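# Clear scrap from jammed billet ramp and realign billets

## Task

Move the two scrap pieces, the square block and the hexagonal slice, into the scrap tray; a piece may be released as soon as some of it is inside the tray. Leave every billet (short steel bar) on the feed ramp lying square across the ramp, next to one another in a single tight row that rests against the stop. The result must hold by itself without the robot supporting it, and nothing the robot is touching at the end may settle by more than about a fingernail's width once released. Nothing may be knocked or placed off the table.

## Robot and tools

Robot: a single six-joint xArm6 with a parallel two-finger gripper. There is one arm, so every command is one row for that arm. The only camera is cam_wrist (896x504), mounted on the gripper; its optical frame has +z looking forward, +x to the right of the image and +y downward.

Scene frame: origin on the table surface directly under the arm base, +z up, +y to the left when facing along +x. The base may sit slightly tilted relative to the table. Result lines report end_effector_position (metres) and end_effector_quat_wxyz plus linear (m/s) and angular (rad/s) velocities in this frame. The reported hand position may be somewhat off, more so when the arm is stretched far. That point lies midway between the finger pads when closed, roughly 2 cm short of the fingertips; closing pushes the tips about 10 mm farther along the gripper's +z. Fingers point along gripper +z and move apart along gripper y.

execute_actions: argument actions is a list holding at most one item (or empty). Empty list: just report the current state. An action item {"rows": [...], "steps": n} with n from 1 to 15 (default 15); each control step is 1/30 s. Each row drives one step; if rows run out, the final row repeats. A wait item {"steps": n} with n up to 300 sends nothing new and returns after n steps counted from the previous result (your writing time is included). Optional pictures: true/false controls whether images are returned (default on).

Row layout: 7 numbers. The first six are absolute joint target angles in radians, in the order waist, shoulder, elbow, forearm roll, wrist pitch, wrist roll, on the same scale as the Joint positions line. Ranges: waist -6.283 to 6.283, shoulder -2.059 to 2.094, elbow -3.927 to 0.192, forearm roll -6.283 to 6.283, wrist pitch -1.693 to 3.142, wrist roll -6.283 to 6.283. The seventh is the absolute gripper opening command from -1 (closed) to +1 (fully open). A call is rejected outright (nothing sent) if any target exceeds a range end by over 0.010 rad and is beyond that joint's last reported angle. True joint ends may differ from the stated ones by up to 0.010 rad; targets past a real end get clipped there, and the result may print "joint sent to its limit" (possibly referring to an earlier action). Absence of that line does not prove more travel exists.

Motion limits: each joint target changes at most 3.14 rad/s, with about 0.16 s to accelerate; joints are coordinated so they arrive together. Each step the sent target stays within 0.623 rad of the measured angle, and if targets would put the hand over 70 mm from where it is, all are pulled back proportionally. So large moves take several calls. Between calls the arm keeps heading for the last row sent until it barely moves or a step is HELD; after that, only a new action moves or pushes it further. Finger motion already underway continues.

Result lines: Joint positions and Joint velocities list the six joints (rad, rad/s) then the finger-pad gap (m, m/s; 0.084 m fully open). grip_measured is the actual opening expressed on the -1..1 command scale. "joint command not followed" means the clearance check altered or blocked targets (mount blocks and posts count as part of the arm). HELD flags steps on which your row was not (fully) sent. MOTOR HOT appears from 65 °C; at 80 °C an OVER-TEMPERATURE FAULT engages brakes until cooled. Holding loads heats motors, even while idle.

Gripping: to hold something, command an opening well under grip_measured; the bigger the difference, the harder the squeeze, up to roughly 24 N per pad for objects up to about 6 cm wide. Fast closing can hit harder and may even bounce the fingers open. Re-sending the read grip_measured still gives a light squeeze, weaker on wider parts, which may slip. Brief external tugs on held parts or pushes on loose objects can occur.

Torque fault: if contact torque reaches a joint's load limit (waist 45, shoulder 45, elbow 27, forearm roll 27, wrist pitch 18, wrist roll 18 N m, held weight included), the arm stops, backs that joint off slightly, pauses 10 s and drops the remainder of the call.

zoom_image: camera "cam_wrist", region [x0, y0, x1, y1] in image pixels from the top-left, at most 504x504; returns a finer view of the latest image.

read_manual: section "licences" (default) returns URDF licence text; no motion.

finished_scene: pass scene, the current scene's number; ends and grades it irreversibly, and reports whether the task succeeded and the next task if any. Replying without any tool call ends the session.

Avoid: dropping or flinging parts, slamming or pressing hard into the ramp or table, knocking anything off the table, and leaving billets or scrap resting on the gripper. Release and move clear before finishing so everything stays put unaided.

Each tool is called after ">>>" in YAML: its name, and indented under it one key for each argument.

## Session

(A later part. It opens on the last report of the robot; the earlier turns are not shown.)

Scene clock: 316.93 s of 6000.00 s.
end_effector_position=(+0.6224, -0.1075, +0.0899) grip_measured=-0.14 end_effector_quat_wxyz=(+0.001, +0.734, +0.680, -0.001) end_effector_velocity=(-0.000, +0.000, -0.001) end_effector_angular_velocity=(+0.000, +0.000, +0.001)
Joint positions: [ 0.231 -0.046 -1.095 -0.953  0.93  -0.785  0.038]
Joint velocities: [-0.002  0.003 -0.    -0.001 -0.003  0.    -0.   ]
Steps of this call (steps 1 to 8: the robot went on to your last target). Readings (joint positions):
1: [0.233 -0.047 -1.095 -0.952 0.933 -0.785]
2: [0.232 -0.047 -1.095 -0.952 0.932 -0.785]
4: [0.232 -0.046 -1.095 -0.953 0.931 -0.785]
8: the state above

>>> execute_actions:
  actions:
    - {"rows": [[0.231,-0.0455,-1.095,-0.953,0.930,-0.7845,-0.2],[0.231,-0.0455,-1.095,-0.953,0.930,-0.7845,-0.25],[0.231,-0.0455,-1.095,-0.953,0.930,-0.7845,-0.3],[0.231,-0.0455,-1.095,-0.953,0.930,-0.7845,-0.35],[0.231,-0.0455,-1.095,-0.953,0.930,-0.7845,-0.4],[0.231,-0.0455,-1.095,-0.953,0.930,-0.7845,-0.45],[0.231,-0.0455,-1.095,-0.953,0.930,-0.7845,-0.5],[0.231,-0.0455,-1.095,-0.953,0.930,-0.7845,-0.55],[0.231,-0.0455,-1.095,-0.953,0.930,-0.7845,-0.6],[0.231,-0.0455,-1.095,-0.953,0.930,-0.7845,-0.7],[0.231,-0.0455,-1.095,-0.953,0.930,-0.7845,-0.8]], "steps": 15}
  pictures: false

>>> execute_actions:
  actions:
    - {"rows": [[0.240,-0.0526,-1.0958,-0.9487,0.9405,-0.787,-0.8],[0.240,-0.0526,-1.0958,-0.9487,0.9405,-0.787,-0.8],[0.240,-0.0526,-1.0958,-0.9487,0.9405,-0.787,-0.8],[0.240,-0.0526,-1.0958,-0.9487,0.9405,-0.787,-0.8],[0.250,-0.0613,-1.0967,-0.9433,0.954,-0.789,-0.8],[0.250,-0.0613,-1.0967,-0.9433,0.954,-0.789,-0.8],[0.250,-0.0613,-1.0967,-0.9433,0.954,-0.789,-0.8],[0.250,-0.0613,-1.0967,-0.9433,0.954,-0.789,-0.8],[0.260,-0.070,-1.0977,-0.938,0.967,-0.792,-0.8],[0.260,-0.070,-1.0977,-0.938,0.967,-0.792,-0.8],[0.260,-0.070,-1.0977,-0.938,0.967,-0.792,-0.8],[0.260,-0.070,-1.0977,-0.938,0.967,-0.792,-0.8],[0.275,-0.0827,-1.099,-0.930,0.987,-0.795,-0.8]], "steps": 15}
  pictures: false

Scene clock: 327.97 s of 6000.00 s.
end_effector_position=(+0.6223, -0.1073, +0.0898) grip_measured=-0.44 end_effector_quat_wxyz=(+0.000, +0.733, +0.680, -0.001) end_effector_velocity=(-0.000, -0.000, +0.000) end_effector_angular_velocity=(-0.000, -0.000, -0.001)
Joint positions: [ 0.231 -0.046 -1.095 -0.953  0.93  -0.785  0.025]
Joint velocities: [-0.    -0.001  0.001 -0.     0.     0.001  0.   ]
Steps of this call (steps 1 to 15: the robot went on to your last target; steps 16 to 90: nothing new was sent; then 7.53 s passed at rest; steps 91 to 105: all 15 steps of this action). Readings (joint positions):
91: [0.231 -0.045 -1.095 -0.953 0.930 -0.785]
92: [0.231 -0.045 -1.095 -0.953 0.930 -0.785]
94: [0.231 -0.045 -1.095 -0.953 0.930 -0.785]
98: [0.231 -0.046 -1.095 -0.953 0.930 -0.785]
105: the state above

Scene clock: 328.47 s of 6000.00 s.
end_effector_position=(+0.6226, -0.1065, +0.1062) grip_measured=-0.44 end_effector_quat_wxyz=(+0.001, +0.733, +0.680, -0.000) end_effector_velocity=(+0.001, +0.005, +0.059) end_effector_angular_velocity=(+0.008, -0.007, +0.003)
Joint positions: [ 0.262 -0.07  -1.097 -0.937  0.968 -0.792  0.025]
Joint velocities: [ 0.111 -0.089 -0.005  0.056  0.128 -0.023  0.   ]
Steps of this call (steps 1 to 15: all 15 steps of this action). Readings (joint positions):
1: [0.231 -0.046 -1.095 -0.953 0.930 -0.785]
2: [0.232 -0.046 -1.095 -0.952 0.932 -0.785]
4: [0.235 -0.048 -1.094 -0.951 0.935 -0.786]
8: [0.243 -0.055 -1.095 -0.947 0.945 -0.787]
15: the state above

>>> execute_actions:
  actions:
    - {"rows": [[0.290,-0.0955,-1.1005,-0.922,1.0067,-0.799,-0.8],[0.290,-0.0955,-1.1005,-0.922,1.0067,-0.799,-0.8],[0.290,-0.0955,-1.1005,-0.922,1.0067,-0.799,-0.8],[0.290,-0.0955,-1.1005,-0.922,1.0067,-0.799,-0.8],[0.306,-0.1085,-1.102,-0.914,1.0266,-0.803,-0.8],[0.306,-0.1085,-1.102,-0.914,1.0266,-0.803,-0.8],[0.306,-0.1085,-1.102,-0.914,1.0266,-0.803,-0.8],[0.306,-0.1085,-1.102,-0.914,1.0266,-0.803,-0.8],[0.345,-0.136,-1.123,-0.896,1.087,-0.819,-0.8],[0.345,-0.136,-1.123,-0.896,1.087,-0.819,-0.8],[0.345,-0.136,-1.123,-0.896,1.087,-0.819,-0.8],[0.385,-0.164,-1.145,-0.878,1.147,-0.834,-0.8]], "steps": 15}
  pictures: false

>>> execute_actions:
  actions:
    - {"steps": 20}

Scene clock: 334.90 s of 6000.00 s.
end_effector_position=(+0.6253, -0.1109, +0.1568) grip_measured=-0.44 end_effector_quat_wxyz=(+0.002, +0.733, +0.680, -0.001) end_effector_velocity=(+0.033, -0.033, +0.201) end_effector_angular_velocity=(+0.016, -0.068, -0.035)
Joint positions: [ 0.35  -0.139 -1.126 -0.894  1.094 -0.821  0.025]
Joint velocities: [ 0.313 -0.237 -0.189  0.136  0.437 -0.113  0.   ]
Steps of this call (steps 1 to 30: the robot went on to your last target; steps 31 to 90: nothing new was sent; then 2.93 s passed at rest; steps 91 to 105: all 15 steps of this action). Readings (joint positions):
91: [0.275 -0.083 -1.099 -0.930 0.987 -0.795]
92: [0.277 -0.084 -1.099 -0.929 0.990 -0.796]
94: [0.281 -0.088 -1.099 -0.926 0.996 -0.797]
98: [0.295 -0.099 -1.101 -0.920 1.012 -0.800]
105: the state above

Scene clock: 335.57 s of 6000.00 s.
end_effector_position=(+0.6261, -0.1143, +0.1776) grip_measured=-0.44 end_effector_quat_wxyz=(+0.002, +0.734, +0.680, -0.001) end_effector_velocity=(-0.000, +0.001, +0.000) end_effector_angular_velocity=(+0.000, +0.000, +0.002)
Joint positions: [ 0.385 -0.164 -1.145 -0.878  1.147 -0.834  0.025]
Joint velocities: [ 0.002 -0.     0.001  0.     0.001 -0.001 -0.   ]
Steps of this call (steps 1 to 20: the robot went on to your last target). Readings (joint positions):
1: [0.359 -0.146 -1.132 -0.890 1.107 -0.824]
2: [0.367 -0.152 -1.137 -0.887 1.117 -0.827]
4: [0.376 -0.159 -1.142 -0.883 1.131 -0.830]
8: [0.382 -0.162 -1.143 -0.879 1.143 -0.833]
20: the state above

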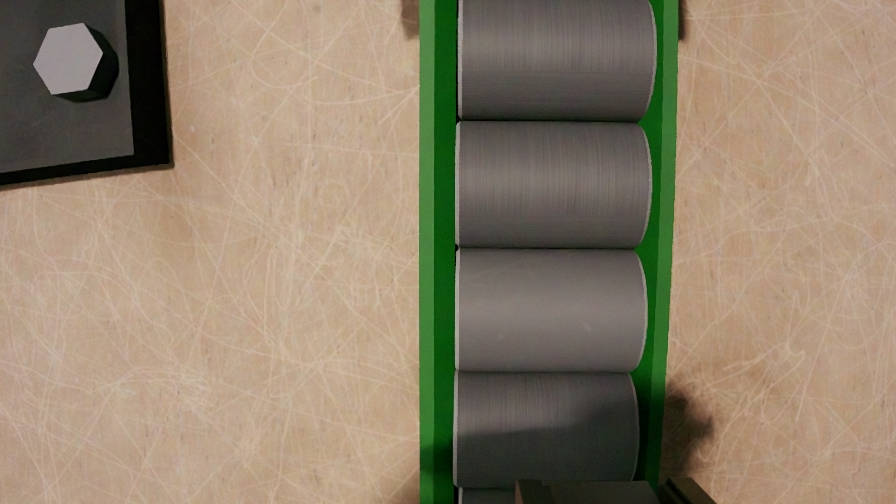

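>>> execute_actions:
  actions:
    - {"rows": [[0.8905,-0.287,-0.585,-0.889,1.227,1.326,-0.8]], "steps": 15}
  pictures: false

>>> execute_actions:
  actions:
    - {"steps": 35}

Scene clock: 350.50 s of 6000.00 s.
end_effector_position=(+0.5244, -0.0092, +0.1940) grip_measured=-0.44 end_effector_quat_wxyz=(-0.016, +0.750, +0.661, -0.000) end_effector_velocity=(-0.261, +0.187, +0.031) end_effector_angular_velocity=(-0.010, +0.025, -0.401)
Joint positions: [ 0.629 -0.223 -0.875 -0.883  1.185 -0.465  0.025]
Joint velocities: [ 0.563 -0.137  0.624 -0.012  0.089  1.146  0.   ]
Steps of this call (steps 1 to 15: the robot went on to your last target; steps 16 to 90: nothing new was sent; then 11.43 s passed at rest; steps 91 to 105: all 15 steps of this action). Readings (joint positions):
91: [0.385 -0.164 -1.145 -0.878 1.147 -0.834]
92: [0.389 -0.165 -1.141 -0.878 1.148 -0.828]
94: [0.418 -0.174 -1.110 -0.879 1.153 -0.790]
98: [0.497 -0.191 -1.020 -0.880 1.165 -0.689]
105: the state above

Scene clock: 351.67 s of 6000.00 s.
end_effector_position=(+0.3993, +0.0482, +0.2005) grip_measured=-0.44 end_effector_quat_wxyz=(+0.001, +1.000, +0.001, +0.000) end_effector_velocity=(+0.000, -0.000, +0.000) end_effector_angular_velocity=(+0.000, -0.000, -0.031)
Joint positions: [ 0.89  -0.287 -0.585 -0.889  1.227  1.323  0.025]
Joint velocities: [-0.001 -0.001  0.     0.     0.     0.03  -0.   ]
Steps of this call (steps 1 to 35: the robot went on to your last target). Readings (joint positions):
1: [0.647 -0.228 -0.854 -0.884 1.188 -0.426]
2: [0.666 -0.232 -0.834 -0.884 1.191 -0.384]
4: [0.704 -0.241 -0.792 -0.885 1.197 -0.290]
8: [0.777 -0.259 -0.711 -0.886 1.209 -0.056]
35: the state above

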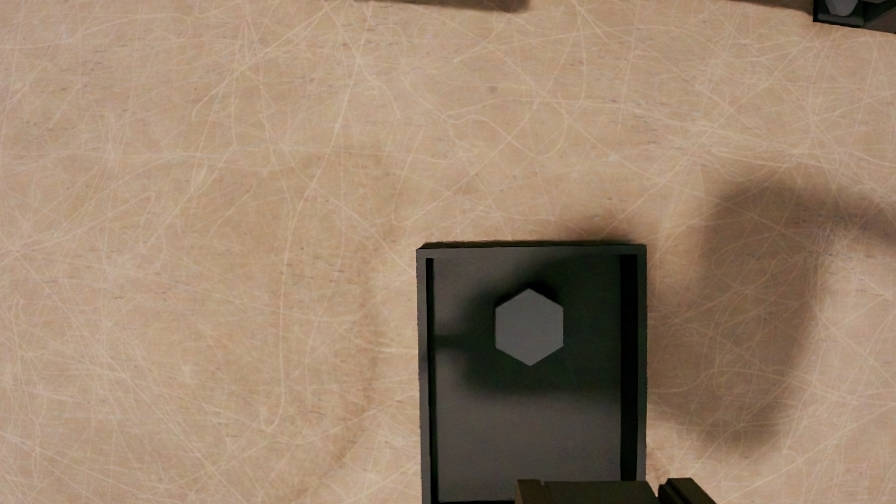

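>>> execute_actions:
  actions:
    - {"rows": [[0.6213,-0.1455,-0.4963,-1.137,0.9485,1.434,-0.8]], "steps": 15}
  pictures: false

>>> execute_actions:
  actions:
    - {"rows": [[0.572,-0.099,-0.505,-1.200,0.910,1.468,-0.8],[0.572,-0.099,-0.505,-1.200,0.910,1.468,-0.8],[0.572,-0.099,-0.505,-1.200,0.910,1.468,-0.8],[0.572,-0.099,-0.505,-1.200,0.910,1.468,-0.8],[0.522,-0.052,-0.5136,-1.263,0.872,1.503,-0.8],[0.522,-0.052,-0.5136,-1.263,0.872,1.503,-0.8],[0.522,-0.052,-0.5136,-1.263,0.872,1.503,-0.8],[0.522,-0.052,-0.5136,-1.263,0.872,1.503,-0.8],[0.473,-0.0056,-0.5223,-1.326,0.8333,1.537,-0.8]], "steps": 15}
  pictures: false

>>> execute_actions:
  actions:
    - {"steps": 12}

Scene clock: 375.63 s of 6000.00 s.
end_effector_position=(+0.3924, +0.0472, +0.1039) grip_measured=-0.44 end_effector_quat_wxyz=(+0.002, +1.000, -0.001, +0.001) end_effector_velocity=(+0.000, +0.003, -0.028) end_effector_angular_velocity=(+0.038, -0.007, -0.009)
Joint positions: [ 0.631 -0.151 -0.5   -1.127  0.959  1.43   0.025]
Joint velocities: [-0.097  0.041  0.017 -0.098 -0.116  0.043  0.   ]
Steps of this call (steps 1 to 30: the robot went on to your last target; steps 31 to 90: nothing new was sent; then 20.47 s passed at rest; steps 91 to 105: all 15 steps of this action). Readings (joint positions):
91: [0.890 -0.287 -0.585 -0.889 1.227 1.326]
92: [0.886 -0.285 -0.584 -0.894 1.221 1.328]
94: [0.846 -0.265 -0.573 -0.933 1.176 1.345]
98: [0.721 -0.197 -0.528 -1.044 1.054 1.393]
105: the state above

Scene clock: 376.13 s of 6000.00 s.
end_effector_position=(+0.3906, +0.0471, +0.0512) grip_measured=-0.44 end_effector_quat_wxyz=(+0.002, +1.000, -0.001, +0.000) end_effector_velocity=(-0.010, +0.002, -0.059) end_effector_angular_velocity=(+0.017, +0.014, +0.009)
Joint positions: [ 0.489 -0.02  -0.519 -1.305  0.846  1.526  0.025]
Joint velocities: [-0.157  0.15  -0.025 -0.203 -0.126  0.111  0.   ]
Steps of this call (steps 1 to 15: all 15 steps of this action). Readings (joint positions):
1: [0.628 -0.149 -0.499 -1.130 0.956 1.431]
2: [0.623 -0.146 -0.500 -1.137 0.950 1.435]
4: [0.605 -0.130 -0.502 -1.160 0.936 1.447]
8: [0.562 -0.089 -0.508 -1.213 0.903 1.475]
15: the state above

Scene clock: 376.53 s of 6000.00 s.
end_effector_position=(+0.3905, +0.0474, +0.0459) grip_measured=-0.44 end_effector_quat_wxyz=(+0.001, +1.000, -0.001, +0.000) end_effector_velocity=(-0.001, +0.000, -0.002) end_effector_angular_velocity=(-0.001, +0.001, +0.003)
Joint positions: [ 0.473 -0.006 -0.522 -1.326  0.833  1.537  0.025]
Joint velocities: [-0.003  0.004 -0.    -0.005 -0.002  0.001  0.   ]
Steps of this call (steps 1 to 12: the robot went on to your last target). Readings (joint positions):
1: [0.484 -0.016 -0.520 -1.311 0.843 1.529]
2: [0.481 -0.013 -0.520 -1.315 0.840 1.531]
4: [0.477 -0.010 -0.522 -1.320 0.837 1.534]
8: [0.474 -0.007 -0.522 -1.325 0.834 1.536]
12: the state above

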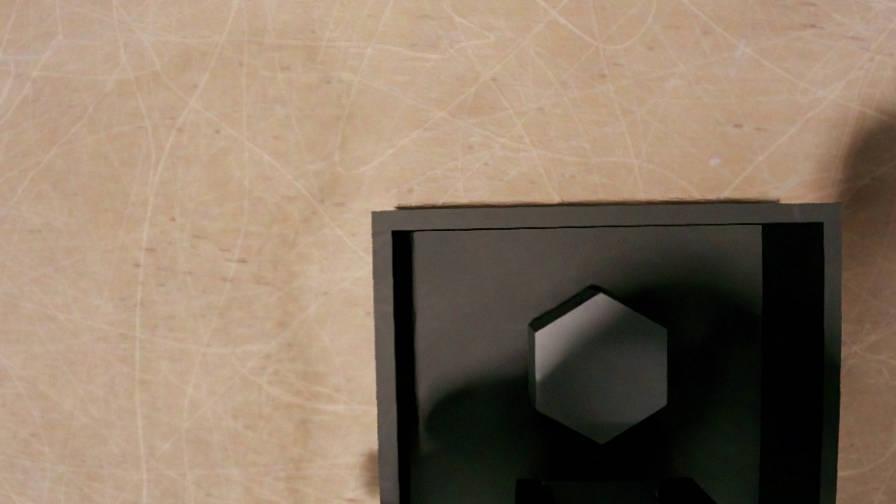

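>>> execute_actions:
  actions:
    - {"rows": [[0.4595,0.007,-0.5247,-1.343,0.823,1.5465,-0.8],[0.4595,0.007,-0.5247,-1.343,0.823,1.5465,-0.8],[0.4595,0.007,-0.5247,-1.343,0.823,1.5465,-0.8],[0.4595,0.007,-0.5247,-1.343,0.823,1.5465,-0.8],[0.4595,0.007,-0.5247,-1.343,0.823,1.5465,-0.8],[0.446,0.020,-0.527,-1.360,0.8124,1.556,-0.8]], "steps": 15}
  pictures: false

Scene clock: 382.03 s of 6000.00 s.
end_effector_position=(+0.3893, +0.0473, +0.0367) grip_measured=-0.44 end_effector_quat_wxyz=(-0.001, +1.000, -0.001, -0.001) end_effector_velocity=(+0.003, +0.002, -0.004) end_effector_angular_velocity=(+0.008, -0.004, -0.003)
Joint positions: [ 0.448  0.017 -0.528 -1.358  0.814  1.555  0.025]
Joint velocities: [-0.012  0.013 -0.008 -0.019 -0.015  0.011  0.   ]
Steps of this call (steps 1 to 30: the robot went on to your last target; steps 31 to 90: nothing new was sent; then 2.00 s passed at rest; steps 91 to 105: all 15 steps of this action). Readings (joint positions):
91: [0.473 -0.005 -0.522 -1.326 0.833 1.537]
92: [0.472 -0.004 -0.523 -1.328 0.832 1.538]
94: [0.467 -0.000 -0.524 -1.334 0.829 1.541]
98: [0.458 0.008 -0.525 -1.345 0.822 1.548]
105: the state above

Close enough; release and lift.

>>> execute_actions:
  actions:
    - {"rows": [[0.446,0.020,-0.527,-1.360,0.8124,1.556,-0.5],[0.446,0.020,-0.527,-1.360,0.8124,1.556,-0.4],[0.446,0.020,-0.527,-1.360,0.8124,1.556,-0.3],[0.446,0.020,-0.527,-1.360,0.8124,1.556,-0.2],[0.446,0.020,-0.527,-1.360,0.8124,1.556,-0.2],[0.446,0.020,-0.527,-1.360,0.8124,1.556,-0.2],[0.446,0.020,-0.527,-1.360,0.8124,1.556,-0.2],[0.446,0.020,-0.527,-1.360,0.8124,1.556,-0.2],[0.473,-0.0056,-0.5223,-1.326,0.8333,1.537,-0.2],[0.473,-0.0056,-0.5223,-1.326,0.8333,1.537,-0.2],[0.522,-0.052,-0.5136,-1.263,0.872,1.503,-0.2],[0.522,-0.052,-0.5136,-1.263,0.872,1.503,-0.2],[0.572,-0.099,-0.505,-1.200,0.910,1.468,-0.2],[0.572,-0.099,-0.505,-1.200,0.910,1.468,-0.2],[0.6213,-0.1455,-0.4963,-1.137,0.9485,1.434,-0.2]], "steps": 15}
  pictures: false

>>> execute_actions:
  actions:
    - {"steps": 10}
  pictures: false

>>> execute_actions:
  actions:
    - {"rows": [[0.93,-0.2,-0.95,-0.82,1.46,1.1,-0.2]], "steps": 15}
  pictures: false

>>> execute_actions:
  actions:
    - {"steps": 30}

Scene clock: 392.80 s of 6000.00 s.
end_effector_position=(+0.3912, +0.0468, +0.0559) grip_measured=-0.22 end_effector_quat_wxyz=(+0.003, +1.000, -0.001, +0.000) end_effector_velocity=(+0.035, +0.004, +0.200) end_effector_angular_velocity=(-0.008, -0.061, -0.027)
Joint positions: [ 0.501 -0.032 -0.517 -1.288  0.857  1.516  0.035]
Joint velocities: [ 0.527 -0.501  0.077  0.654  0.387 -0.357  0.001]
Steps of this call (steps 1 to 15: the robot went on to your last target; steps 16 to 120: nothing new was sent; then 6.27 s passed at rest; steps 121 to 135: all 15 steps of this action). Readings (joint positions):
121: [0.446 0.020 -0.526 -1.360 0.812 1.556]
122: [0.446 0.020 -0.526 -1.360 0.812 1.556]
124: [0.446 0.021 -0.526 -1.360 0.813 1.556]
128: [0.443 0.022 -0.525 -1.360 0.816 1.556]
135: the state above

Scene clock: 393.13 s of 6000.00 s.
end_effector_position=(+0.3915, +0.0472, +0.0982) grip_measured=-0.21 end_effector_quat_wxyz=(+0.001, +1.000, -0.001, +0.000) end_effector_velocity=(-0.009, -0.002, +0.018) end_effector_angular_velocity=(-0.005, +0.019, +0.011)
Joint positions: [ 0.615 -0.14  -0.497 -1.145  0.944  1.438  0.035]
Joint velocities: [ 0.057 -0.05   0.017  0.08   0.052 -0.044  0.   ]
Steps of this call (steps 1 to 10: the robot went on to your last target). Readings (joint positions):
1: [0.520 -0.050 -0.514 -1.265 0.871 1.504]
2: [0.540 -0.069 -0.511 -1.240 0.886 1.490]
4: [0.576 -0.104 -0.505 -1.195 0.913 1.466]
8: [0.610 -0.135 -0.499 -1.153 0.939 1.443]
10: the state above

Scene clock: 393.63 s of 6000.00 s.
end_effector_position=(+0.4749, +0.0370, +0.2174) grip_measured=-0.21 end_effector_quat_wxyz=(+0.023, +1.000, +0.001, +0.011) end_effector_velocity=(+0.101, -0.030, +0.319) end_effector_angular_velocity=(+0.053, +0.123, +0.091)
Joint positions: [ 0.834 -0.182 -0.811 -0.919  1.302  1.204  0.035]
Joint velocities: [ 0.517 -0.096 -0.748  0.53   0.847 -0.554 -0.   ]
Steps of this call (steps 1 to 15: all 15 steps of this action). Readings (joint positions):
1: [0.617 -0.141 -0.497 -1.142 0.946 1.437]
2: [0.621 -0.142 -0.500 -1.138 0.953 1.432]
4: [0.646 -0.146 -0.533 -1.111 0.995 1.405]
8: [0.714 -0.160 -0.639 -1.042 1.105 1.332]
15: the state above

Scene clock: 394.63 s of 6000.00 s.
end_effector_position=(+0.4859, +0.0304, +0.2782) grip_measured=-0.21 end_effector_quat_wxyz=(+0.012, +1.000, +0.016, -0.006) end_effector_velocity=(+0.000, -0.000, +0.001) end_effector_angular_velocity=(+0.001, -0.001, -0.001)
Joint positions: [ 0.93  -0.2   -0.95  -0.82   1.46   1.1    0.035]
Joint velocities: [ 0.    -0.001 -0.    -0.     0.     0.     0.   ]
Steps of this call (steps 1 to 30: the robot went on to your last target). Readings (joint positions):
1: [0.851 -0.185 -0.836 -0.901 1.330 1.185]
2: [0.868 -0.189 -0.860 -0.884 1.357 1.167]
4: [0.896 -0.195 -0.901 -0.856 1.402 1.138]
8: [0.921 -0.199 -0.937 -0.830 1.445 1.110]
30: the state above
The arm was judged still, so your last target was given up. Only a new action makes it travel on or press farther. Fingers that are still opening or closing keep moving.

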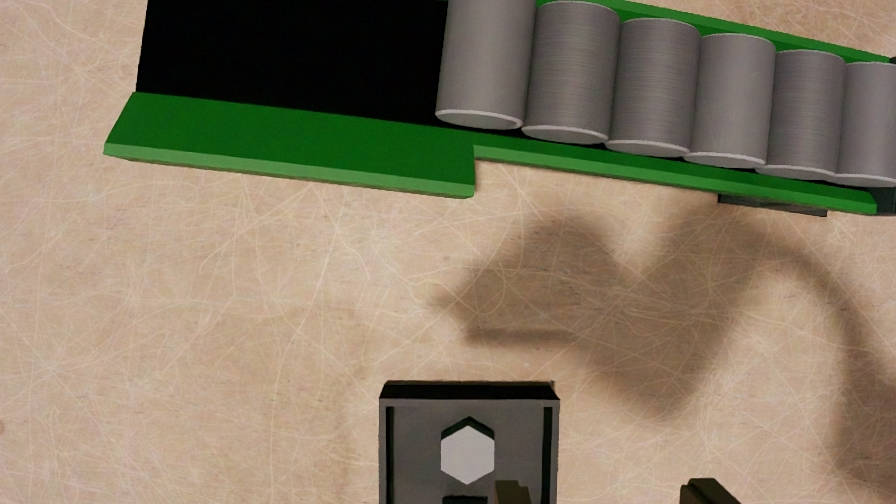

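>>> finished_scene:
  scene: 1

The scene is finished: the task was done.


## Next scene

The same job, from a new start.

>>> execute_actions:
  actions: []

Scene clock: 0.00 s of 6000.00 s.
end_effector_position=(+0.2287, +0.3182, +0.3086) grip_measured=+1.00 end_effector_quat_wxyz=(+0.242, +0.958, -0.051, +0.147) end_effector_velocity=(+0.000, -0.000, +0.000) end_effector_angular_velocity=(+0.000, +0.001, -0.000)
Joint positions: [ 1.573  1.105 -1.825 -0.673  1.984  1.885  0.084]
Joint velocities: [-0.001 -0.001  0.    -0.    -0.    -0.     0.   ]

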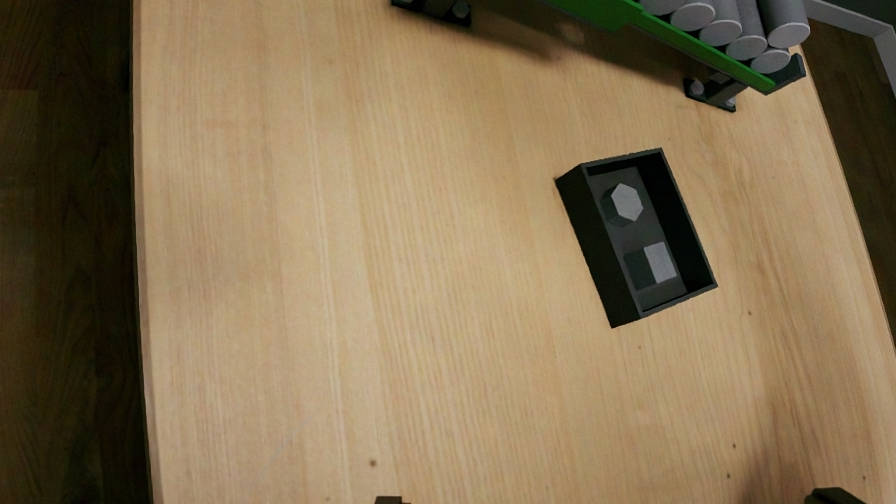

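>>> execute_actions:
  actions:
    - {"rows": [[0.8436,-0.4487,-0.9336,-0.8277,1.5324,0.905,1]], "steps": 15}
  pictures: false

>>> execute_actions:
  actions:
    - {"steps": 50}

Scene clock: 12.10 s of 6000.00 s.
end_effector_position=(+0.3395, +0.2556, +0.2503) grip_measured=+1.00 end_effector_quat_wxyz=(+0.235, +0.971, +0.029, +0.028) end_effector_velocity=(+0.201, -0.220, -0.130) end_effector_angular_velocity=(+0.037, +0.607, +0.313)
Joint positions: [ 1.289  0.807 -1.526 -0.736  1.801  1.586  0.084]
Joint velocities: [-0.61  -0.772  0.768 -0.126 -0.365 -0.768  0.   ]
Steps of this call (steps 1 to 90: nothing new was sent; then 8.60 s passed at rest; steps 91 to 105: all 15 steps of this action). Readings (joint positions):
91: [1.573 1.105 -1.825 -0.673 1.984 1.884]
92: [1.570 1.101 -1.819 -0.674 1.980 1.879]
94: [1.537 1.067 -1.781 -0.682 1.953 1.842]
98: [1.439 0.971 -1.692 -0.705 1.891 1.751]
105: the state above

Scene clock: 13.77 s of 6000.00 s.
end_effector_position=(+0.5065, -0.0700, +0.3004) grip_measured=+1.00 end_effector_quat_wxyz=(+0.001, +1.000, +0.000, -0.000) end_effector_velocity=(+0.001, -0.003, +0.002) end_effector_angular_velocity=(+0.004, -0.004, -0.007)
Joint positions: [ 0.844 -0.447 -0.933 -0.828  1.532  0.905  0.084]
Joint velocities: [-0.002 -0.01   0.    -0.    -0.001 -0.001 -0.   ]
Steps of this call (steps 1 to 50: the robot went on to your last target). Readings (joint positions):
1: [1.269 0.780 -1.500 -0.740 1.789 1.560]
2: [1.249 0.754 -1.474 -0.744 1.777 1.533]
4: [1.211 0.698 -1.422 -0.752 1.754 1.477]
8: [1.138 0.577 -1.326 -0.767 1.710 1.365]
50: the state above

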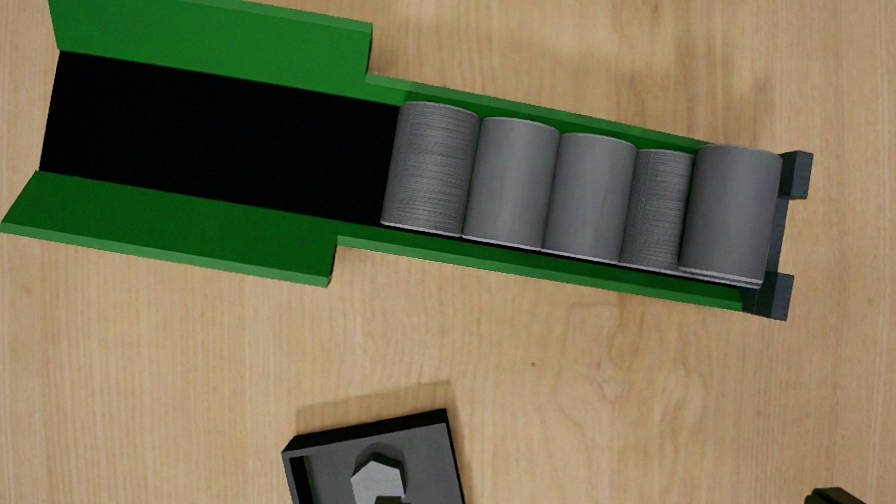

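>>> execute_actions:
  actions:
    - {"rows": [[0.3924,-0.3875,-1.046,-0.837,1.234,0.7285,0.4]], "steps": 15}
  pictures: false

>>> execute_actions:
  actions:
    - {"steps": 22}

Scene clock: 34.70 s of 6000.00 s.
end_effector_position=(+0.5820, -0.1525, +0.2306) grip_measured=+0.39 end_effector_quat_wxyz=(-0.001, +0.997, -0.074, -0.002) end_effector_velocity=(+0.086, -0.155, -0.100) end_effector_angular_velocity=(-0.052, -0.030, -0.205)
Joint positions: [ 0.446 -0.395 -1.033 -0.836  1.271  0.75   0.061]
Joint velocities: [-0.553  0.072 -0.14  -0.012 -0.357 -0.213 -0.   ]
Steps of this call (steps 1 to 15: the robot went on to your last target; steps 16 to 90: nothing new was sent; then 17.43 s passed at rest; steps 91 to 105: all 15 steps of this action). Readings (joint positions):
91: [0.843 -0.449 -0.934 -0.828 1.532 0.905]
92: [0.839 -0.448 -0.935 -0.828 1.528 0.903]
94: [0.796 -0.442 -0.945 -0.828 1.498 0.885]
98: [0.653 -0.423 -0.981 -0.832 1.407 0.831]
105: the state above

Scene clock: 35.43 s of 6000.00 s.
end_effector_position=(+0.5904, -0.1674, +0.2209) grip_measured=+0.39 end_effector_quat_wxyz=(+0.001, +0.997, -0.083, +0.000) end_effector_velocity=(+0.000, -0.001, -0.000) end_effector_angular_velocity=(-0.001, -0.000, -0.002)
Joint positions: [ 0.393 -0.388 -1.046 -0.837  1.234  0.729  0.061]
Joint velocities: [-0.001 -0.    -0.001 -0.    -0.     0.    -0.   ]
Steps of this call (steps 1 to 22: the robot went on to your last target). Readings (joint positions):
1: [0.431 -0.393 -1.037 -0.836 1.261 0.744]
2: [0.419 -0.391 -1.039 -0.837 1.253 0.740]
4: [0.406 -0.390 -1.043 -0.837 1.244 0.734]
8: [0.397 -0.388 -1.045 -0.837 1.236 0.730]
22: the state above

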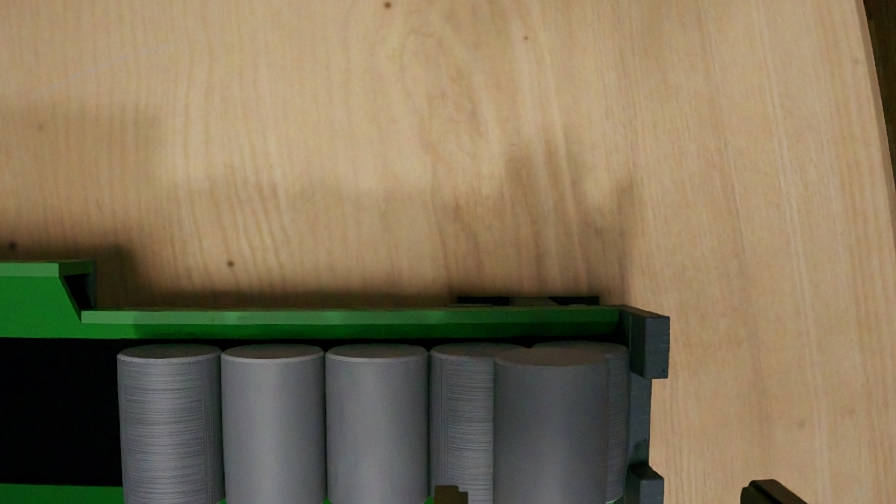

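>>> execute_actions:
  actions:
    - {"rows": [[0.323,-0.3595,-1.0136,-0.851,1.143,0.729,0.25],[0.323,-0.3595,-1.0136,-0.851,1.143,0.729,0.25],[0.323,-0.3595,-1.0136,-0.851,1.143,0.729,0.25],[0.323,-0.3595,-1.0136,-0.851,1.143,0.729,0.25],[0.323,-0.3595,-1.0136,-0.851,1.143,0.729,0.25],[0.2532,-0.3314,-0.9812,-0.865,1.0517,0.729,0.25]], "steps": 15}
  pictures: false

>>> execute_actions:
  actions:
    - {"steps": 8}

Scene clock: 54.03 s of 6000.00 s.
end_effector_position=(+0.5904, -0.1684, +0.1635) grip_measured=+0.24 end_effector_quat_wxyz=(+0.001, +0.997, -0.082, -0.000) end_effector_velocity=(+0.009, -0.007, -0.021) end_effector_angular_velocity=(+0.012, -0.034, -0.018)
Joint positions: [ 0.26  -0.334 -0.984 -0.863  1.062  0.729  0.054]
Joint velocities: [-0.072  0.017  0.017 -0.016 -0.11   0.    -0.   ]
Steps of this call (steps 1 to 15: the robot went on to your last target; steps 16 to 90: nothing new was sent; then 15.10 s passed at rest; steps 91 to 105: all 15 steps of this action). Readings (joint positions):
91: [0.392 -0.387 -1.046 -0.837 1.234 0.729]
92: [0.389 -0.387 -1.045 -0.838 1.228 0.729]
94: [0.368 -0.379 -1.036 -0.842 1.201 0.729]
98: [0.323 -0.359 -1.013 -0.851 1.142 0.729]
105: the state above

Scene clock: 54.30 s of 6000.00 s.
end_effector_position=(+0.5908, -0.1687, +0.1613) grip_measured=+0.24 end_effector_quat_wxyz=(+0.001, +0.997, -0.083, +0.001) end_effector_velocity=(-0.001, +0.000, -0.002) end_effector_angular_velocity=(+0.001, +0.001, +0.000)
Joint positions: [ 0.254 -0.332 -0.982 -0.865  1.052  0.729  0.054]
Joint velocities: [-0.005  0.001  0.004 -0.    -0.006  0.    -0.   ]
Steps of this call (steps 1 to 8: the robot went on to your last target). Readings (joint positions):
1: [0.258 -0.333 -0.984 -0.864 1.059 0.729]
2: [0.257 -0.333 -0.983 -0.864 1.057 0.729]
4: [0.255 -0.333 -0.983 -0.865 1.054 0.729]
8: the state above

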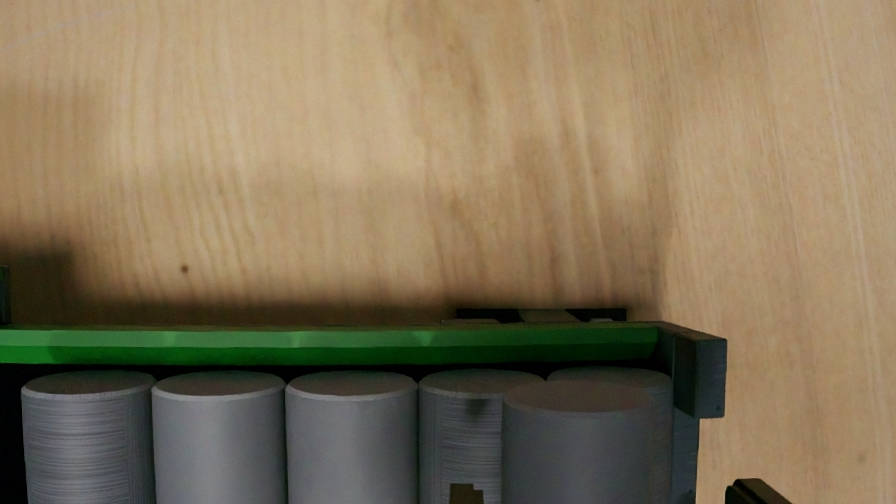

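>>> execute_actions:
  actions:
    - {"rows": [[0.224,-0.311,-0.9733,-0.876,1.012,0.734,0.25],[0.224,-0.311,-0.9733,-0.876,1.012,0.734,0.25],[0.224,-0.311,-0.9733,-0.876,1.012,0.734,0.25],[0.224,-0.311,-0.9733,-0.876,1.012,0.734,0.25],[0.195,-0.2905,-0.9655,-0.888,0.973,0.739,0.25],[0.195,-0.2905,-0.9655,-0.888,0.973,0.739,0.25],[0.195,-0.2905,-0.9655,-0.888,0.973,0.739,0.25],[0.195,-0.2905,-0.9655,-0.888,0.973,0.739,0.25],[0.1661,-0.270,-0.9576,-0.899,0.9335,0.7444,0.25]], "steps": 15}
  pictures: false

>>> execute_actions:
  actions:
    - {"steps": 10}

Scene clock: 60.47 s of 6000.00 s.
end_effector_position=(+0.5898, -0.1682, +0.1226) grip_measured=+0.24 end_effector_quat_wxyz=(+0.001, +0.997, -0.082, -0.001) end_effector_velocity=(-0.002, +0.001, -0.042) end_effector_angular_velocity=(+0.006, -0.002, -0.000)
Joint positions: [ 0.175 -0.276 -0.959 -0.895  0.946  0.743  0.054]
Joint velocities: [-0.088  0.062  0.025 -0.035 -0.124  0.017  0.   ]
Steps of this call (steps 1 to 30: the robot went on to your last target; steps 31 to 90: nothing new was sent; then 2.67 s passed at rest; steps 91 to 105: all 15 steps of this action). Readings (joint positions):
91: [0.253 -0.331 -0.981 -0.865 1.051 0.729]
92: [0.251 -0.330 -0.981 -0.866 1.048 0.729]
94: [0.241 -0.324 -0.979 -0.870 1.035 0.731]
98: [0.217 -0.306 -0.971 -0.879 1.003 0.735]
105: the state above

Scene clock: 60.80 s of 6000.00 s.
end_effector_position=(+0.5903, -0.1684, +0.1191) grip_measured=+0.24 end_effector_quat_wxyz=(+0.001, +0.997, -0.083, +0.000) end_effector_velocity=(-0.001, +0.001, -0.002) end_effector_angular_velocity=(+0.000, +0.002, +0.002)
Joint positions: [ 0.167 -0.27  -0.958 -0.899  0.934  0.744  0.054]
Joint velocities: [-0.002  0.004  0.002 -0.002 -0.004  0.001  0.   ]
Steps of this call (steps 1 to 10: the robot went on to your last target). Readings (joint positions):
1: [0.172 -0.274 -0.959 -0.896 0.943 0.743]
2: [0.171 -0.273 -0.958 -0.897 0.940 0.744]
4: [0.168 -0.272 -0.958 -0.898 0.937 0.744]
8: [0.167 -0.271 -0.958 -0.899 0.934 0.744]
10: the state above

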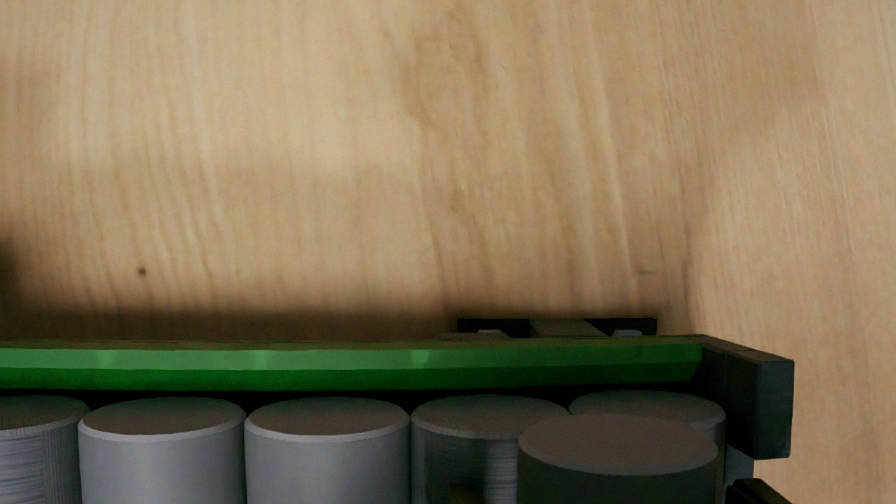

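>>> execute_actions:
  actions:
    - {"rows": [[0.1661,-0.270,-0.9576,-0.899,0.9335,0.7444,0.2],[0.1661,-0.270,-0.9576,-0.899,0.9335,0.7444,0.15],[0.1661,-0.270,-0.9576,-0.899,0.9335,0.7444,0.1],[0.1661,-0.270,-0.9576,-0.899,0.9335,0.7444,0.05],[0.1661,-0.270,-0.9576,-0.899,0.9335,0.7444,0.0],[0.1661,-0.270,-0.9576,-0.899,0.9335,0.7444,-0.05],[0.1661,-0.270,-0.9576,-0.899,0.9335,0.7444,-0.1],[0.1661,-0.270,-0.9576,-0.899,0.9335,0.7444,-0.2],[0.1661,-0.270,-0.9576,-0.899,0.9335,0.7444,-0.3],[0.1661,-0.270,-0.9576,-0.899,0.9335,0.7444,-0.45],[0.1661,-0.270,-0.9576,-0.899,0.9335,0.7444,-0.6],[0.1661,-0.270,-0.9576,-0.899,0.9335,0.7444,-0.7]], "steps": 15}
  pictures: false

>>> execute_actions:
  actions:
    - {"rows": [[0.180,-0.280,-0.9615,-0.8935,0.953,0.742,-0.7],[0.180,-0.280,-0.9615,-0.8935,0.953,0.742,-0.7],[0.180,-0.280,-0.9615,-0.8935,0.953,0.742,-0.7],[0.195,-0.2905,-0.9655,-0.888,0.973,0.739,-0.7],[0.195,-0.2905,-0.9655,-0.888,0.973,0.739,-0.7],[0.195,-0.2905,-0.9655,-0.888,0.973,0.739,-0.7],[0.224,-0.311,-0.9733,-0.876,1.012,0.734,-0.7],[0.224,-0.311,-0.9733,-0.876,1.012,0.734,-0.7],[0.224,-0.311,-0.9733,-0.876,1.012,0.734,-0.7],[0.2532,-0.3314,-0.9812,-0.865,1.0517,0.729,-0.7],[0.2532,-0.3314,-0.9812,-0.865,1.0517,0.729,-0.7],[0.2532,-0.3314,-0.9812,-0.865,1.0517,0.729,-0.7],[0.323,-0.3595,-1.0136,-0.851,1.143,0.729,-0.7]], "steps": 15}
  pictures: false

>>> execute_actions:
  actions:
    - {"steps": 15}

Scene clock: 72.47 s of 6000.00 s.
end_effector_position=(+0.5910, -0.1684, +0.1197) grip_measured=-0.10 end_effector_quat_wxyz=(+0.000, +0.997, -0.083, +0.001) end_effector_velocity=(-0.001, +0.001, -0.001) end_effector_angular_velocity=(+0.000, +0.003, +0.002)
Joint positions: [ 0.167 -0.271 -0.959 -0.899  0.933  0.744  0.04 ]
Joint velocities: [ 0.     0.002  0.001  0.     0.001 -0.     0.   ]
Steps of this call (steps 1 to 30: the robot went on to your last target; steps 31 to 90: nothing new was sent; then 8.17 s passed at rest; steps 91 to 105: all 15 steps of this action). Readings (joint positions):
91: [0.166 -0.270 -0.958 -0.899 0.933 0.744]
92: [0.166 -0.270 -0.958 -0.899 0.933 0.744]
94: [0.166 -0.270 -0.958 -0.899 0.933 0.744]
98: [0.167 -0.271 -0.958 -0.899 0.933 0.744]
105: the state above

Scene clock: 72.97 s of 6000.00 s.
end_effector_position=(+0.5907, -0.1684, +0.1588) grip_measured=-0.10 end_effector_quat_wxyz=(+0.002, +0.997, -0.082, -0.001) end_effector_velocity=(+0.002, +0.014, +0.195) end_effector_angular_velocity=(-0.012, +0.013, +0.019)
Joint positions: [ 0.251 -0.326 -0.982 -0.868  1.05   0.732  0.04 ]
Joint velocities: [ 0.458 -0.213 -0.167  0.118  0.601 -0.022 -0.   ]
Steps of this call (steps 1 to 15: all 15 steps of this action). Readings (joint positions):
1: [0.167 -0.271 -0.959 -0.899 0.933 0.744]
2: [0.168 -0.271 -0.959 -0.898 0.935 0.744]
4: [0.171 -0.273 -0.958 -0.897 0.943 0.743]
8: [0.187 -0.284 -0.961 -0.890 0.966 0.740]
15: the state above

Scene clock: 73.47 s of 6000.00 s.
end_effector_position=(+0.5918, -0.1677, +0.1904) grip_measured=-0.10 end_effector_quat_wxyz=(+0.002, +0.997, -0.083, +0.000) end_effector_velocity=(+0.004, -0.001, +0.004) end_effector_angular_velocity=(+0.000, -0.011, -0.003)
Joint positions: [ 0.322 -0.359 -1.013 -0.851  1.142  0.729  0.04 ]
Joint velocities: [ 0.004 -0.001 -0.008 -0.003 -0.001  0.    -0.   ]
Steps of this call (steps 1 to 15: the robot went on to your last target). Readings (joint positions):
1: [0.267 -0.333 -0.989 -0.864 1.070 0.731]
2: [0.281 -0.340 -0.995 -0.861 1.088 0.730]
4: [0.302 -0.351 -1.006 -0.856 1.113 0.730]
8: [0.318 -0.357 -1.011 -0.852 1.135 0.729]
15: the state above

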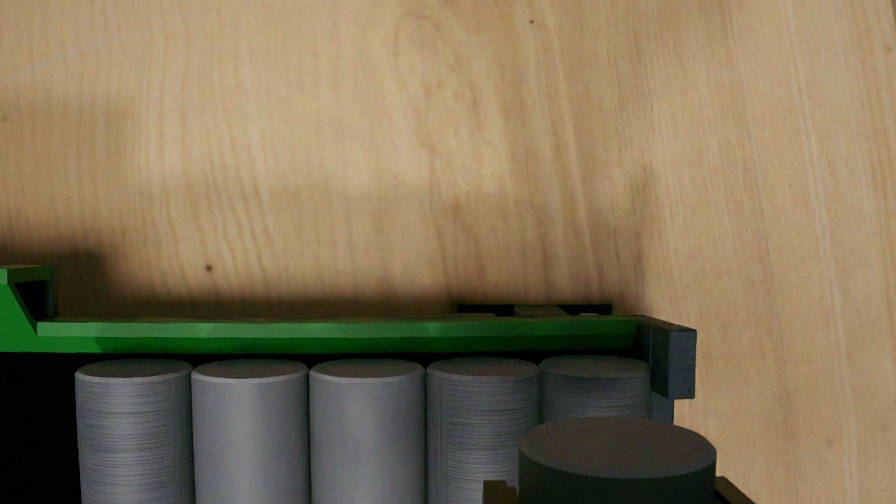

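>>> execute_actions:
  actions:
    - {"rows": [[0.5716,0.127,-1.25,-0.9177,1.1675,1.10,-0.7]], "steps": 15}
  pictures: false

>>> execute_actions:
  actions:
    - {"steps": 14}
  pictures: false

>>> execute_actions:
  actions:
    - {"rows": [[0.5304,0.1572,-1.2449,-0.9425,1.1179,1.1096,-0.7]], "steps": 15}

Scene clock: 88.40 s of 6000.00 s.
end_effector_position=(+0.6206, -0.0289, +0.1706) grip_measured=-0.10 end_effector_quat_wxyz=(-0.002, +0.997, -0.083, -0.003) end_effector_velocity=(+0.015, +0.336, -0.040) end_effector_angular_velocity=(-0.011, -0.008, +0.011)
Joint positions: [ 0.501 -0.01  -1.183 -0.899  1.16   0.995  0.04 ]
Joint velocities: [ 0.4    0.783 -0.376 -0.107  0.041  0.595 -0.   ]
Steps of this call (steps 1 to 15: the robot went on to your last target; steps 16 to 90: nothing new was sent; then 11.43 s passed at rest; steps 91 to 105: all 15 steps of this action). Readings (joint positions):
91: [0.323 -0.359 -1.014 -0.851 1.143 0.729]
92: [0.325 -0.355 -1.016 -0.852 1.144 0.734]
94: [0.345 -0.318 -1.039 -0.858 1.147 0.765]
98: [0.406 -0.197 -1.091 -0.873 1.151 0.852]
105: the state above

Scene clock: 88.87 s of 6000.00 s.
end_effector_position=(+0.6207, +0.0296, +0.1649) grip_measured=-0.10 end_effector_quat_wxyz=(-0.001, +0.997, -0.083, -0.001) end_effector_velocity=(-0.004, +0.009, -0.004) end_effector_angular_velocity=(-0.003, +0.005, +0.006)
Joint positions: [ 0.57   0.124 -1.25  -0.918  1.168  1.099  0.04 ]
Joint velocities: [ 0.008  0.019 -0.002 -0.002  0.001  0.013  0.   ]
Steps of this call (steps 1 to 14: the robot went on to your last target). Readings (joint positions):
1: [0.514 0.016 -1.196 -0.902 1.162 1.015]
2: [0.527 0.041 -1.207 -0.906 1.163 1.033]
4: [0.548 0.082 -1.226 -0.911 1.164 1.063]
8: [0.566 0.116 -1.243 -0.916 1.167 1.090]
14: the state above

Scene clock: 89.37 s of 6000.00 s.
end_effector_position=(+0.6229, +0.0309, +0.1413) grip_measured=-0.10 end_effector_quat_wxyz=(+0.000, +0.997, -0.083, +0.000) end_effector_velocity=(-0.001, +0.001, -0.004) end_effector_angular_velocity=(-0.001, +0.002, +0.003)
Joint positions: [ 0.531  0.156 -1.245 -0.942  1.119  1.109  0.04 ]
Joint velocities: [-0.005  0.006  0.004 -0.004 -0.008  0.002 -0.   ]
Steps of this call (steps 1 to 15: all 15 steps of this action). Readings (joint positions):
1: [0.570 0.125 -1.250 -0.918 1.167 1.099]
2: [0.568 0.127 -1.250 -0.920 1.163 1.100]
4: [0.555 0.137 -1.249 -0.928 1.147 1.104]
8: [0.536 0.153 -1.244 -0.938 1.127 1.108]
15: the state above

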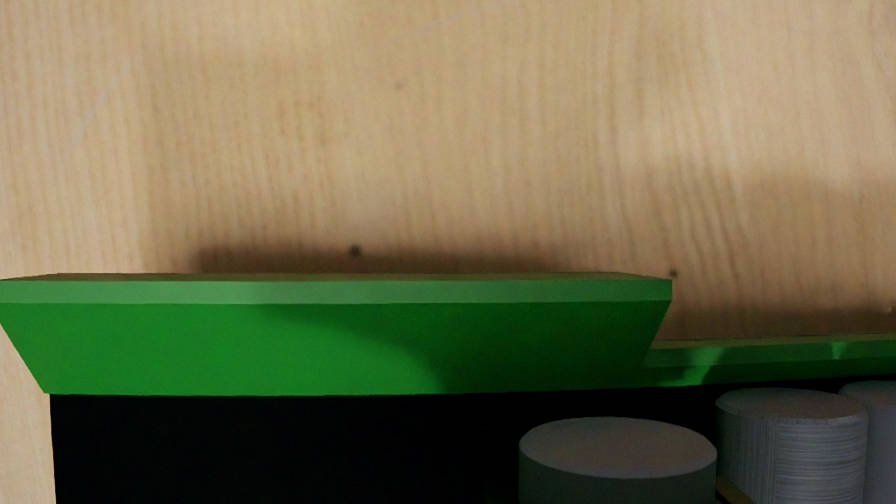

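>>> execute_actions:
  actions:
    - {"rows": [[0.5398,0.163,-1.2389,-0.9461,1.1179,1.126,-0.7],[0.5398,0.163,-1.2389,-0.9461,1.1179,1.126,-0.7],[0.5398,0.163,-1.2389,-0.9461,1.1179,1.126,-0.7],[0.5215,0.1765,-1.2367,-0.957,1.096,1.130,-0.7],[0.5215,0.1765,-1.2367,-0.957,1.096,1.130,-0.7],[0.5215,0.1765,-1.2367,-0.957,1.096,1.130,-0.7],[0.5215,0.1765,-1.2367,-0.957,1.096,1.130,-0.7],[0.503,0.190,-1.2345,-0.968,1.074,1.1345,-0.7],[0.503,0.190,-1.2345,-0.968,1.074,1.1345,-0.7],[0.503,0.190,-1.2345,-0.968,1.074,1.1345,-0.7],[0.503,0.190,-1.2345,-0.968,1.074,1.1345,-0.7],[0.4848,0.2033,-1.2323,-0.979,1.052,1.139,-0.7]], "steps": 15}
  pictures: false

>>> execute_actions:
  actions:
    - {"steps": 12}

Scene clock: 105.53 s of 6000.00 s.
end_effector_position=(+0.6200, +0.0365, +0.1168) grip_measured=-0.10 end_effector_quat_wxyz=(+0.001, +0.997, -0.083, +0.000) end_effector_velocity=(-0.003, -0.004, -0.078) end_effector_angular_velocity=(-0.009, +0.016, -0.001)
Joint positions: [ 0.499  0.193 -1.234 -0.97   1.069  1.135  0.04 ]
Joint velocities: [-0.132  0.096  0.02  -0.075 -0.143  0.033 -0.   ]
Steps of this call (steps 1 to 15: the robot went on to your last target; steps 16 to 90: nothing new was sent; then 12.67 s passed at rest; steps 91 to 105: all 15 steps of this action). Readings (joint positions):
91: [0.530 0.157 -1.245 -0.943 1.118 1.110]
92: [0.531 0.158 -1.245 -0.943 1.118 1.112]
94: [0.534 0.159 -1.243 -0.944 1.118 1.117]
98: [0.528 0.170 -1.238 -0.952 1.105 1.126]
105: the state above

Scene clock: 105.93 s of 6000.00 s.
end_effector_position=(+0.6202, +0.0366, +0.1089) grip_measured=-0.10 end_effector_quat_wxyz=(+0.001, +0.997, -0.083, +0.000) end_effector_velocity=(-0.001, -0.000, -0.002) end_effector_angular_velocity=(-0.001, +0.002, +0.000)
Joint positions: [ 0.485  0.203 -1.233 -0.979  1.052  1.139  0.04 ]
Joint velocities: [-0.003  0.002  0.002 -0.001 -0.003  0.001 -0.   ]
Steps of this call (steps 1 to 12: the robot went on to your last target). Readings (joint positions):
1: [0.495 0.196 -1.234 -0.973 1.065 1.136]
2: [0.492 0.198 -1.233 -0.974 1.062 1.137]
4: [0.488 0.201 -1.232 -0.977 1.057 1.138]
8: [0.486 0.202 -1.233 -0.978 1.053 1.139]
12: the state above

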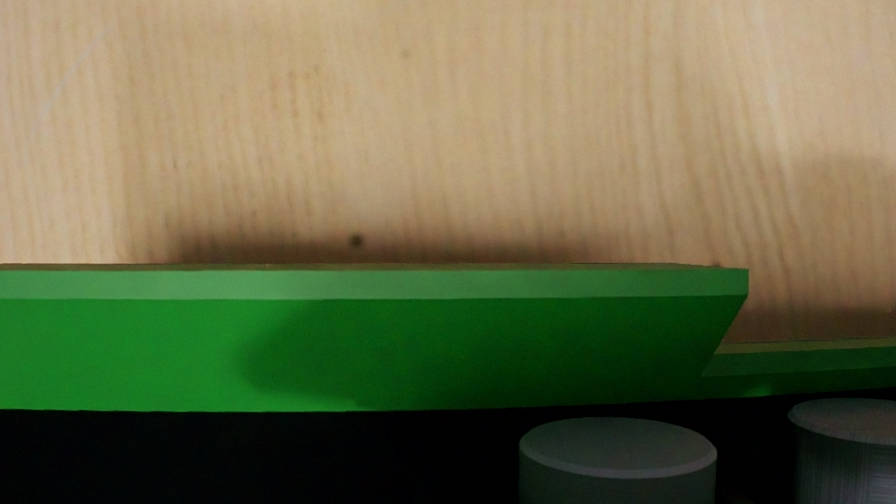

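>>> execute_actions:
  actions:
    - {"rows": [[0.478,0.2084,-1.2315,-0.9833,1.0437,1.1405,-0.7],[0.478,0.2084,-1.2315,-0.9833,1.0437,1.1405,-0.7],[0.478,0.2084,-1.2315,-0.9833,1.0437,1.1405,-0.7],[0.478,0.2084,-1.2315,-0.9833,1.0437,1.1405,-0.7],[0.478,0.2084,-1.2315,-0.9833,1.0437,1.1405,-0.7],[0.4711,0.2134,-1.2307,-0.9874,1.0354,1.142,-0.7]], "steps": 15}
  pictures: false

Scene clock: 110.53 s of 6000.00 s.
end_effector_position=(+0.6223, +0.0356, +0.1036) grip_measured=-0.10 end_effector_quat_wxyz=(-0.000, +0.996, -0.085, +0.003) end_effector_velocity=(-0.002, +0.002, -0.010) end_effector_angular_velocity=(+0.001, +0.003, +0.005)
Joint positions: [ 0.473  0.209 -1.234 -0.987  1.037  1.142  0.04 ]
Joint velocities: [-0.014  0.016  0.001 -0.008 -0.018  0.002  0.   ]
Steps of this call (steps 1 to 30: the robot went on to your last target; steps 31 to 90: nothing new was sent; then 1.10 s passed at rest; steps 91 to 105: all 15 steps of this action). Readings (joint positions):
91: [0.485 0.203 -1.232 -0.979 1.052 1.139]
92: [0.484 0.204 -1.232 -0.980 1.051 1.139]
94: [0.483 0.204 -1.233 -0.981 1.048 1.140]
98: [0.480 0.205 -1.235 -0.983 1.042 1.141]
105: the state above

>>> execute_actions:
  actions:
    - {"rows": [[0.478,0.2084,-1.2315,-0.9833,1.0437,1.1405,-0.4],[0.478,0.2084,-1.2315,-0.9833,1.0437,1.1405,-0.25],[0.478,0.2084,-1.2315,-0.9833,1.0437,1.1405,-0.15],[0.478,0.2084,-1.2315,-0.9833,1.0437,1.1405,-0.05],[0.478,0.2084,-1.2315,-0.9833,1.0437,1.1405,0.03],[0.478,0.2084,-1.2315,-0.9833,1.0437,1.1405,0.1],[0.478,0.2084,-1.2315,-0.9833,1.0437,1.1405,0.15],[0.478,0.2084,-1.2315,-0.9833,1.0437,1.1405,0.15],[0.478,0.2084,-1.2315,-0.9833,1.0437,1.1405,0.15],[0.478,0.2084,-1.2315,-0.9833,1.0437,1.1405,0.15],[0.490,0.1995,-1.233,-0.976,1.058,1.138,0.15],[0.490,0.1995,-1.233,-0.976,1.058,1.138,0.15],[0.503,0.190,-1.2345,-0.968,1.074,1.1345,0.15],[0.503,0.190,-1.2345,-0.968,1.074,1.1345,0.15],[0.5398,0.163,-1.2389,-0.9461,1.1179,1.126,0.15]], "steps": 15}
  pictures: false

>>> execute_actions:
  actions:
    - {"steps": 10}
  pictures: false

>>> execute_actions:
  actions:
    - {"rows": [[0.72,-0.06,-1.17,-0.86,1.36,1.0,0.15]], "steps": 15}
  pictures: false

>>> execute_actions:
  actions:
    - {"steps": 25}

Scene clock: 119.33 s of 6000.00 s.
end_effector_position=(+0.6139, +0.0370, +0.1043) grip_measured=+0.14 end_effector_quat_wxyz=(+0.005, +0.997, -0.079, -0.006) end_effector_velocity=(-0.026, +0.012, +0.059) end_effector_angular_velocity=(-0.025, +0.051, +0.044)
Joint positions: [ 0.484  0.208 -1.225 -0.976  1.059  1.138  0.05 ]
Joint velocities: [ 0.135 -0.071  0.018  0.091  0.175 -0.036  0.002]
Steps of this call (steps 1 to 15: the robot went on to your last target; steps 16 to 90: nothing new was sent; then 5.30 s passed at rest; steps 91 to 105: all 15 steps of this action). Readings (joint positions):
91: [0.471 0.212 -1.232 -0.987 1.035 1.142]
92: [0.472 0.212 -1.232 -0.987 1.036 1.142]
94: [0.473 0.212 -1.231 -0.986 1.040 1.141]
98: [0.474 0.211 -1.229 -0.984 1.045 1.141]
105: the state above

Scene clock: 119.67 s of 6000.00 s.
end_effector_position=(+0.6185, +0.0371, +0.1381) grip_measured=+0.14 end_effector_quat_wxyz=(+0.001, +0.997, -0.083, -0.000) end_effector_velocity=(-0.006, +0.001, +0.012) end_effector_angular_velocity=(-0.005, +0.011, +0.008)
Joint positions: [ 0.536  0.166 -1.238 -0.948  1.115  1.127  0.05 ]
Joint velocities: [ 0.028 -0.016  0.004  0.018  0.038 -0.007  0.   ]
Steps of this call (steps 1 to 10: the robot went on to your last target). Readings (joint positions):
1: [0.490 0.204 -1.225 -0.972 1.067 1.136]
2: [0.499 0.198 -1.226 -0.967 1.077 1.135]
4: [0.517 0.183 -1.232 -0.958 1.094 1.131]
8: [0.534 0.168 -1.238 -0.949 1.111 1.127]
10: the state above

Scene clock: 120.17 s of 6000.00 s.
end_effector_position=(+0.5830, +0.0083, +0.2392) grip_measured=+0.14 end_effector_quat_wxyz=(+0.006, +0.999, -0.034, -0.006) end_effector_velocity=(-0.034, -0.013, +0.029) end_effector_angular_velocity=(-0.023, +0.043, +0.077)
Joint positions: [ 0.712 -0.05  -1.173 -0.864  1.349  1.006  0.05 ]
Joint velocities: [ 0.075 -0.083  0.049  0.041  0.12  -0.061 -0.   ]
Steps of this call (steps 1 to 15: all 15 steps of this action). Readings (joint positions):
1: [0.537 0.165 -1.238 -0.947 1.116 1.126]
2: [0.541 0.161 -1.236 -0.945 1.122 1.123]
4: [0.568 0.129 -1.222 -0.931 1.162 1.103]
8: [0.645 0.033 -1.200 -0.896 1.258 1.053]
15: the state above

Scene clock: 121.00 s of 6000.00 s.
end_effector_position=(+0.5804, +0.0068, +0.2431) grip_measured=+0.14 end_effector_quat_wxyz=(+0.007, +0.999, -0.031, -0.007) end_effector_velocity=(-0.000, -0.000, +0.000) end_effector_angular_velocity=(-0.000, -0.001, +0.000)
Joint positions: [ 0.72 -0.06 -1.17 -0.86  1.36  1.    0.05]
Joint velocities: [ 0.    -0.001  0.001 -0.    -0.    -0.    -0.   ]
Steps of this call (steps 1 to 25: the robot went on to your last target). Readings (joint positions):
1: [0.714 -0.053 -1.172 -0.863 1.352 1.004]
2: [0.716 -0.054 -1.171 -0.862 1.354 1.003]
4: [0.717 -0.056 -1.170 -0.861 1.357 1.002]
8: [0.719 -0.059 -1.170 -0.860 1.359 1.000]
25: the state above

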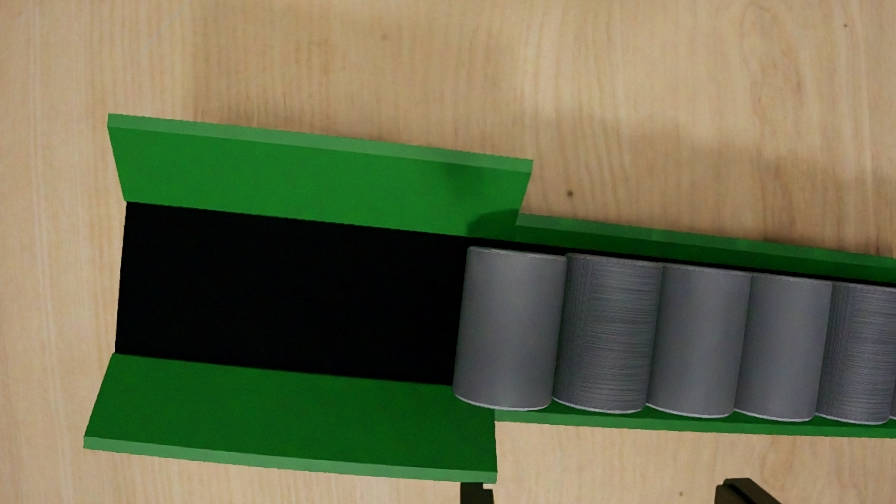

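>>> finished_scene:
  scene: 2

The scene is finished: the task was done.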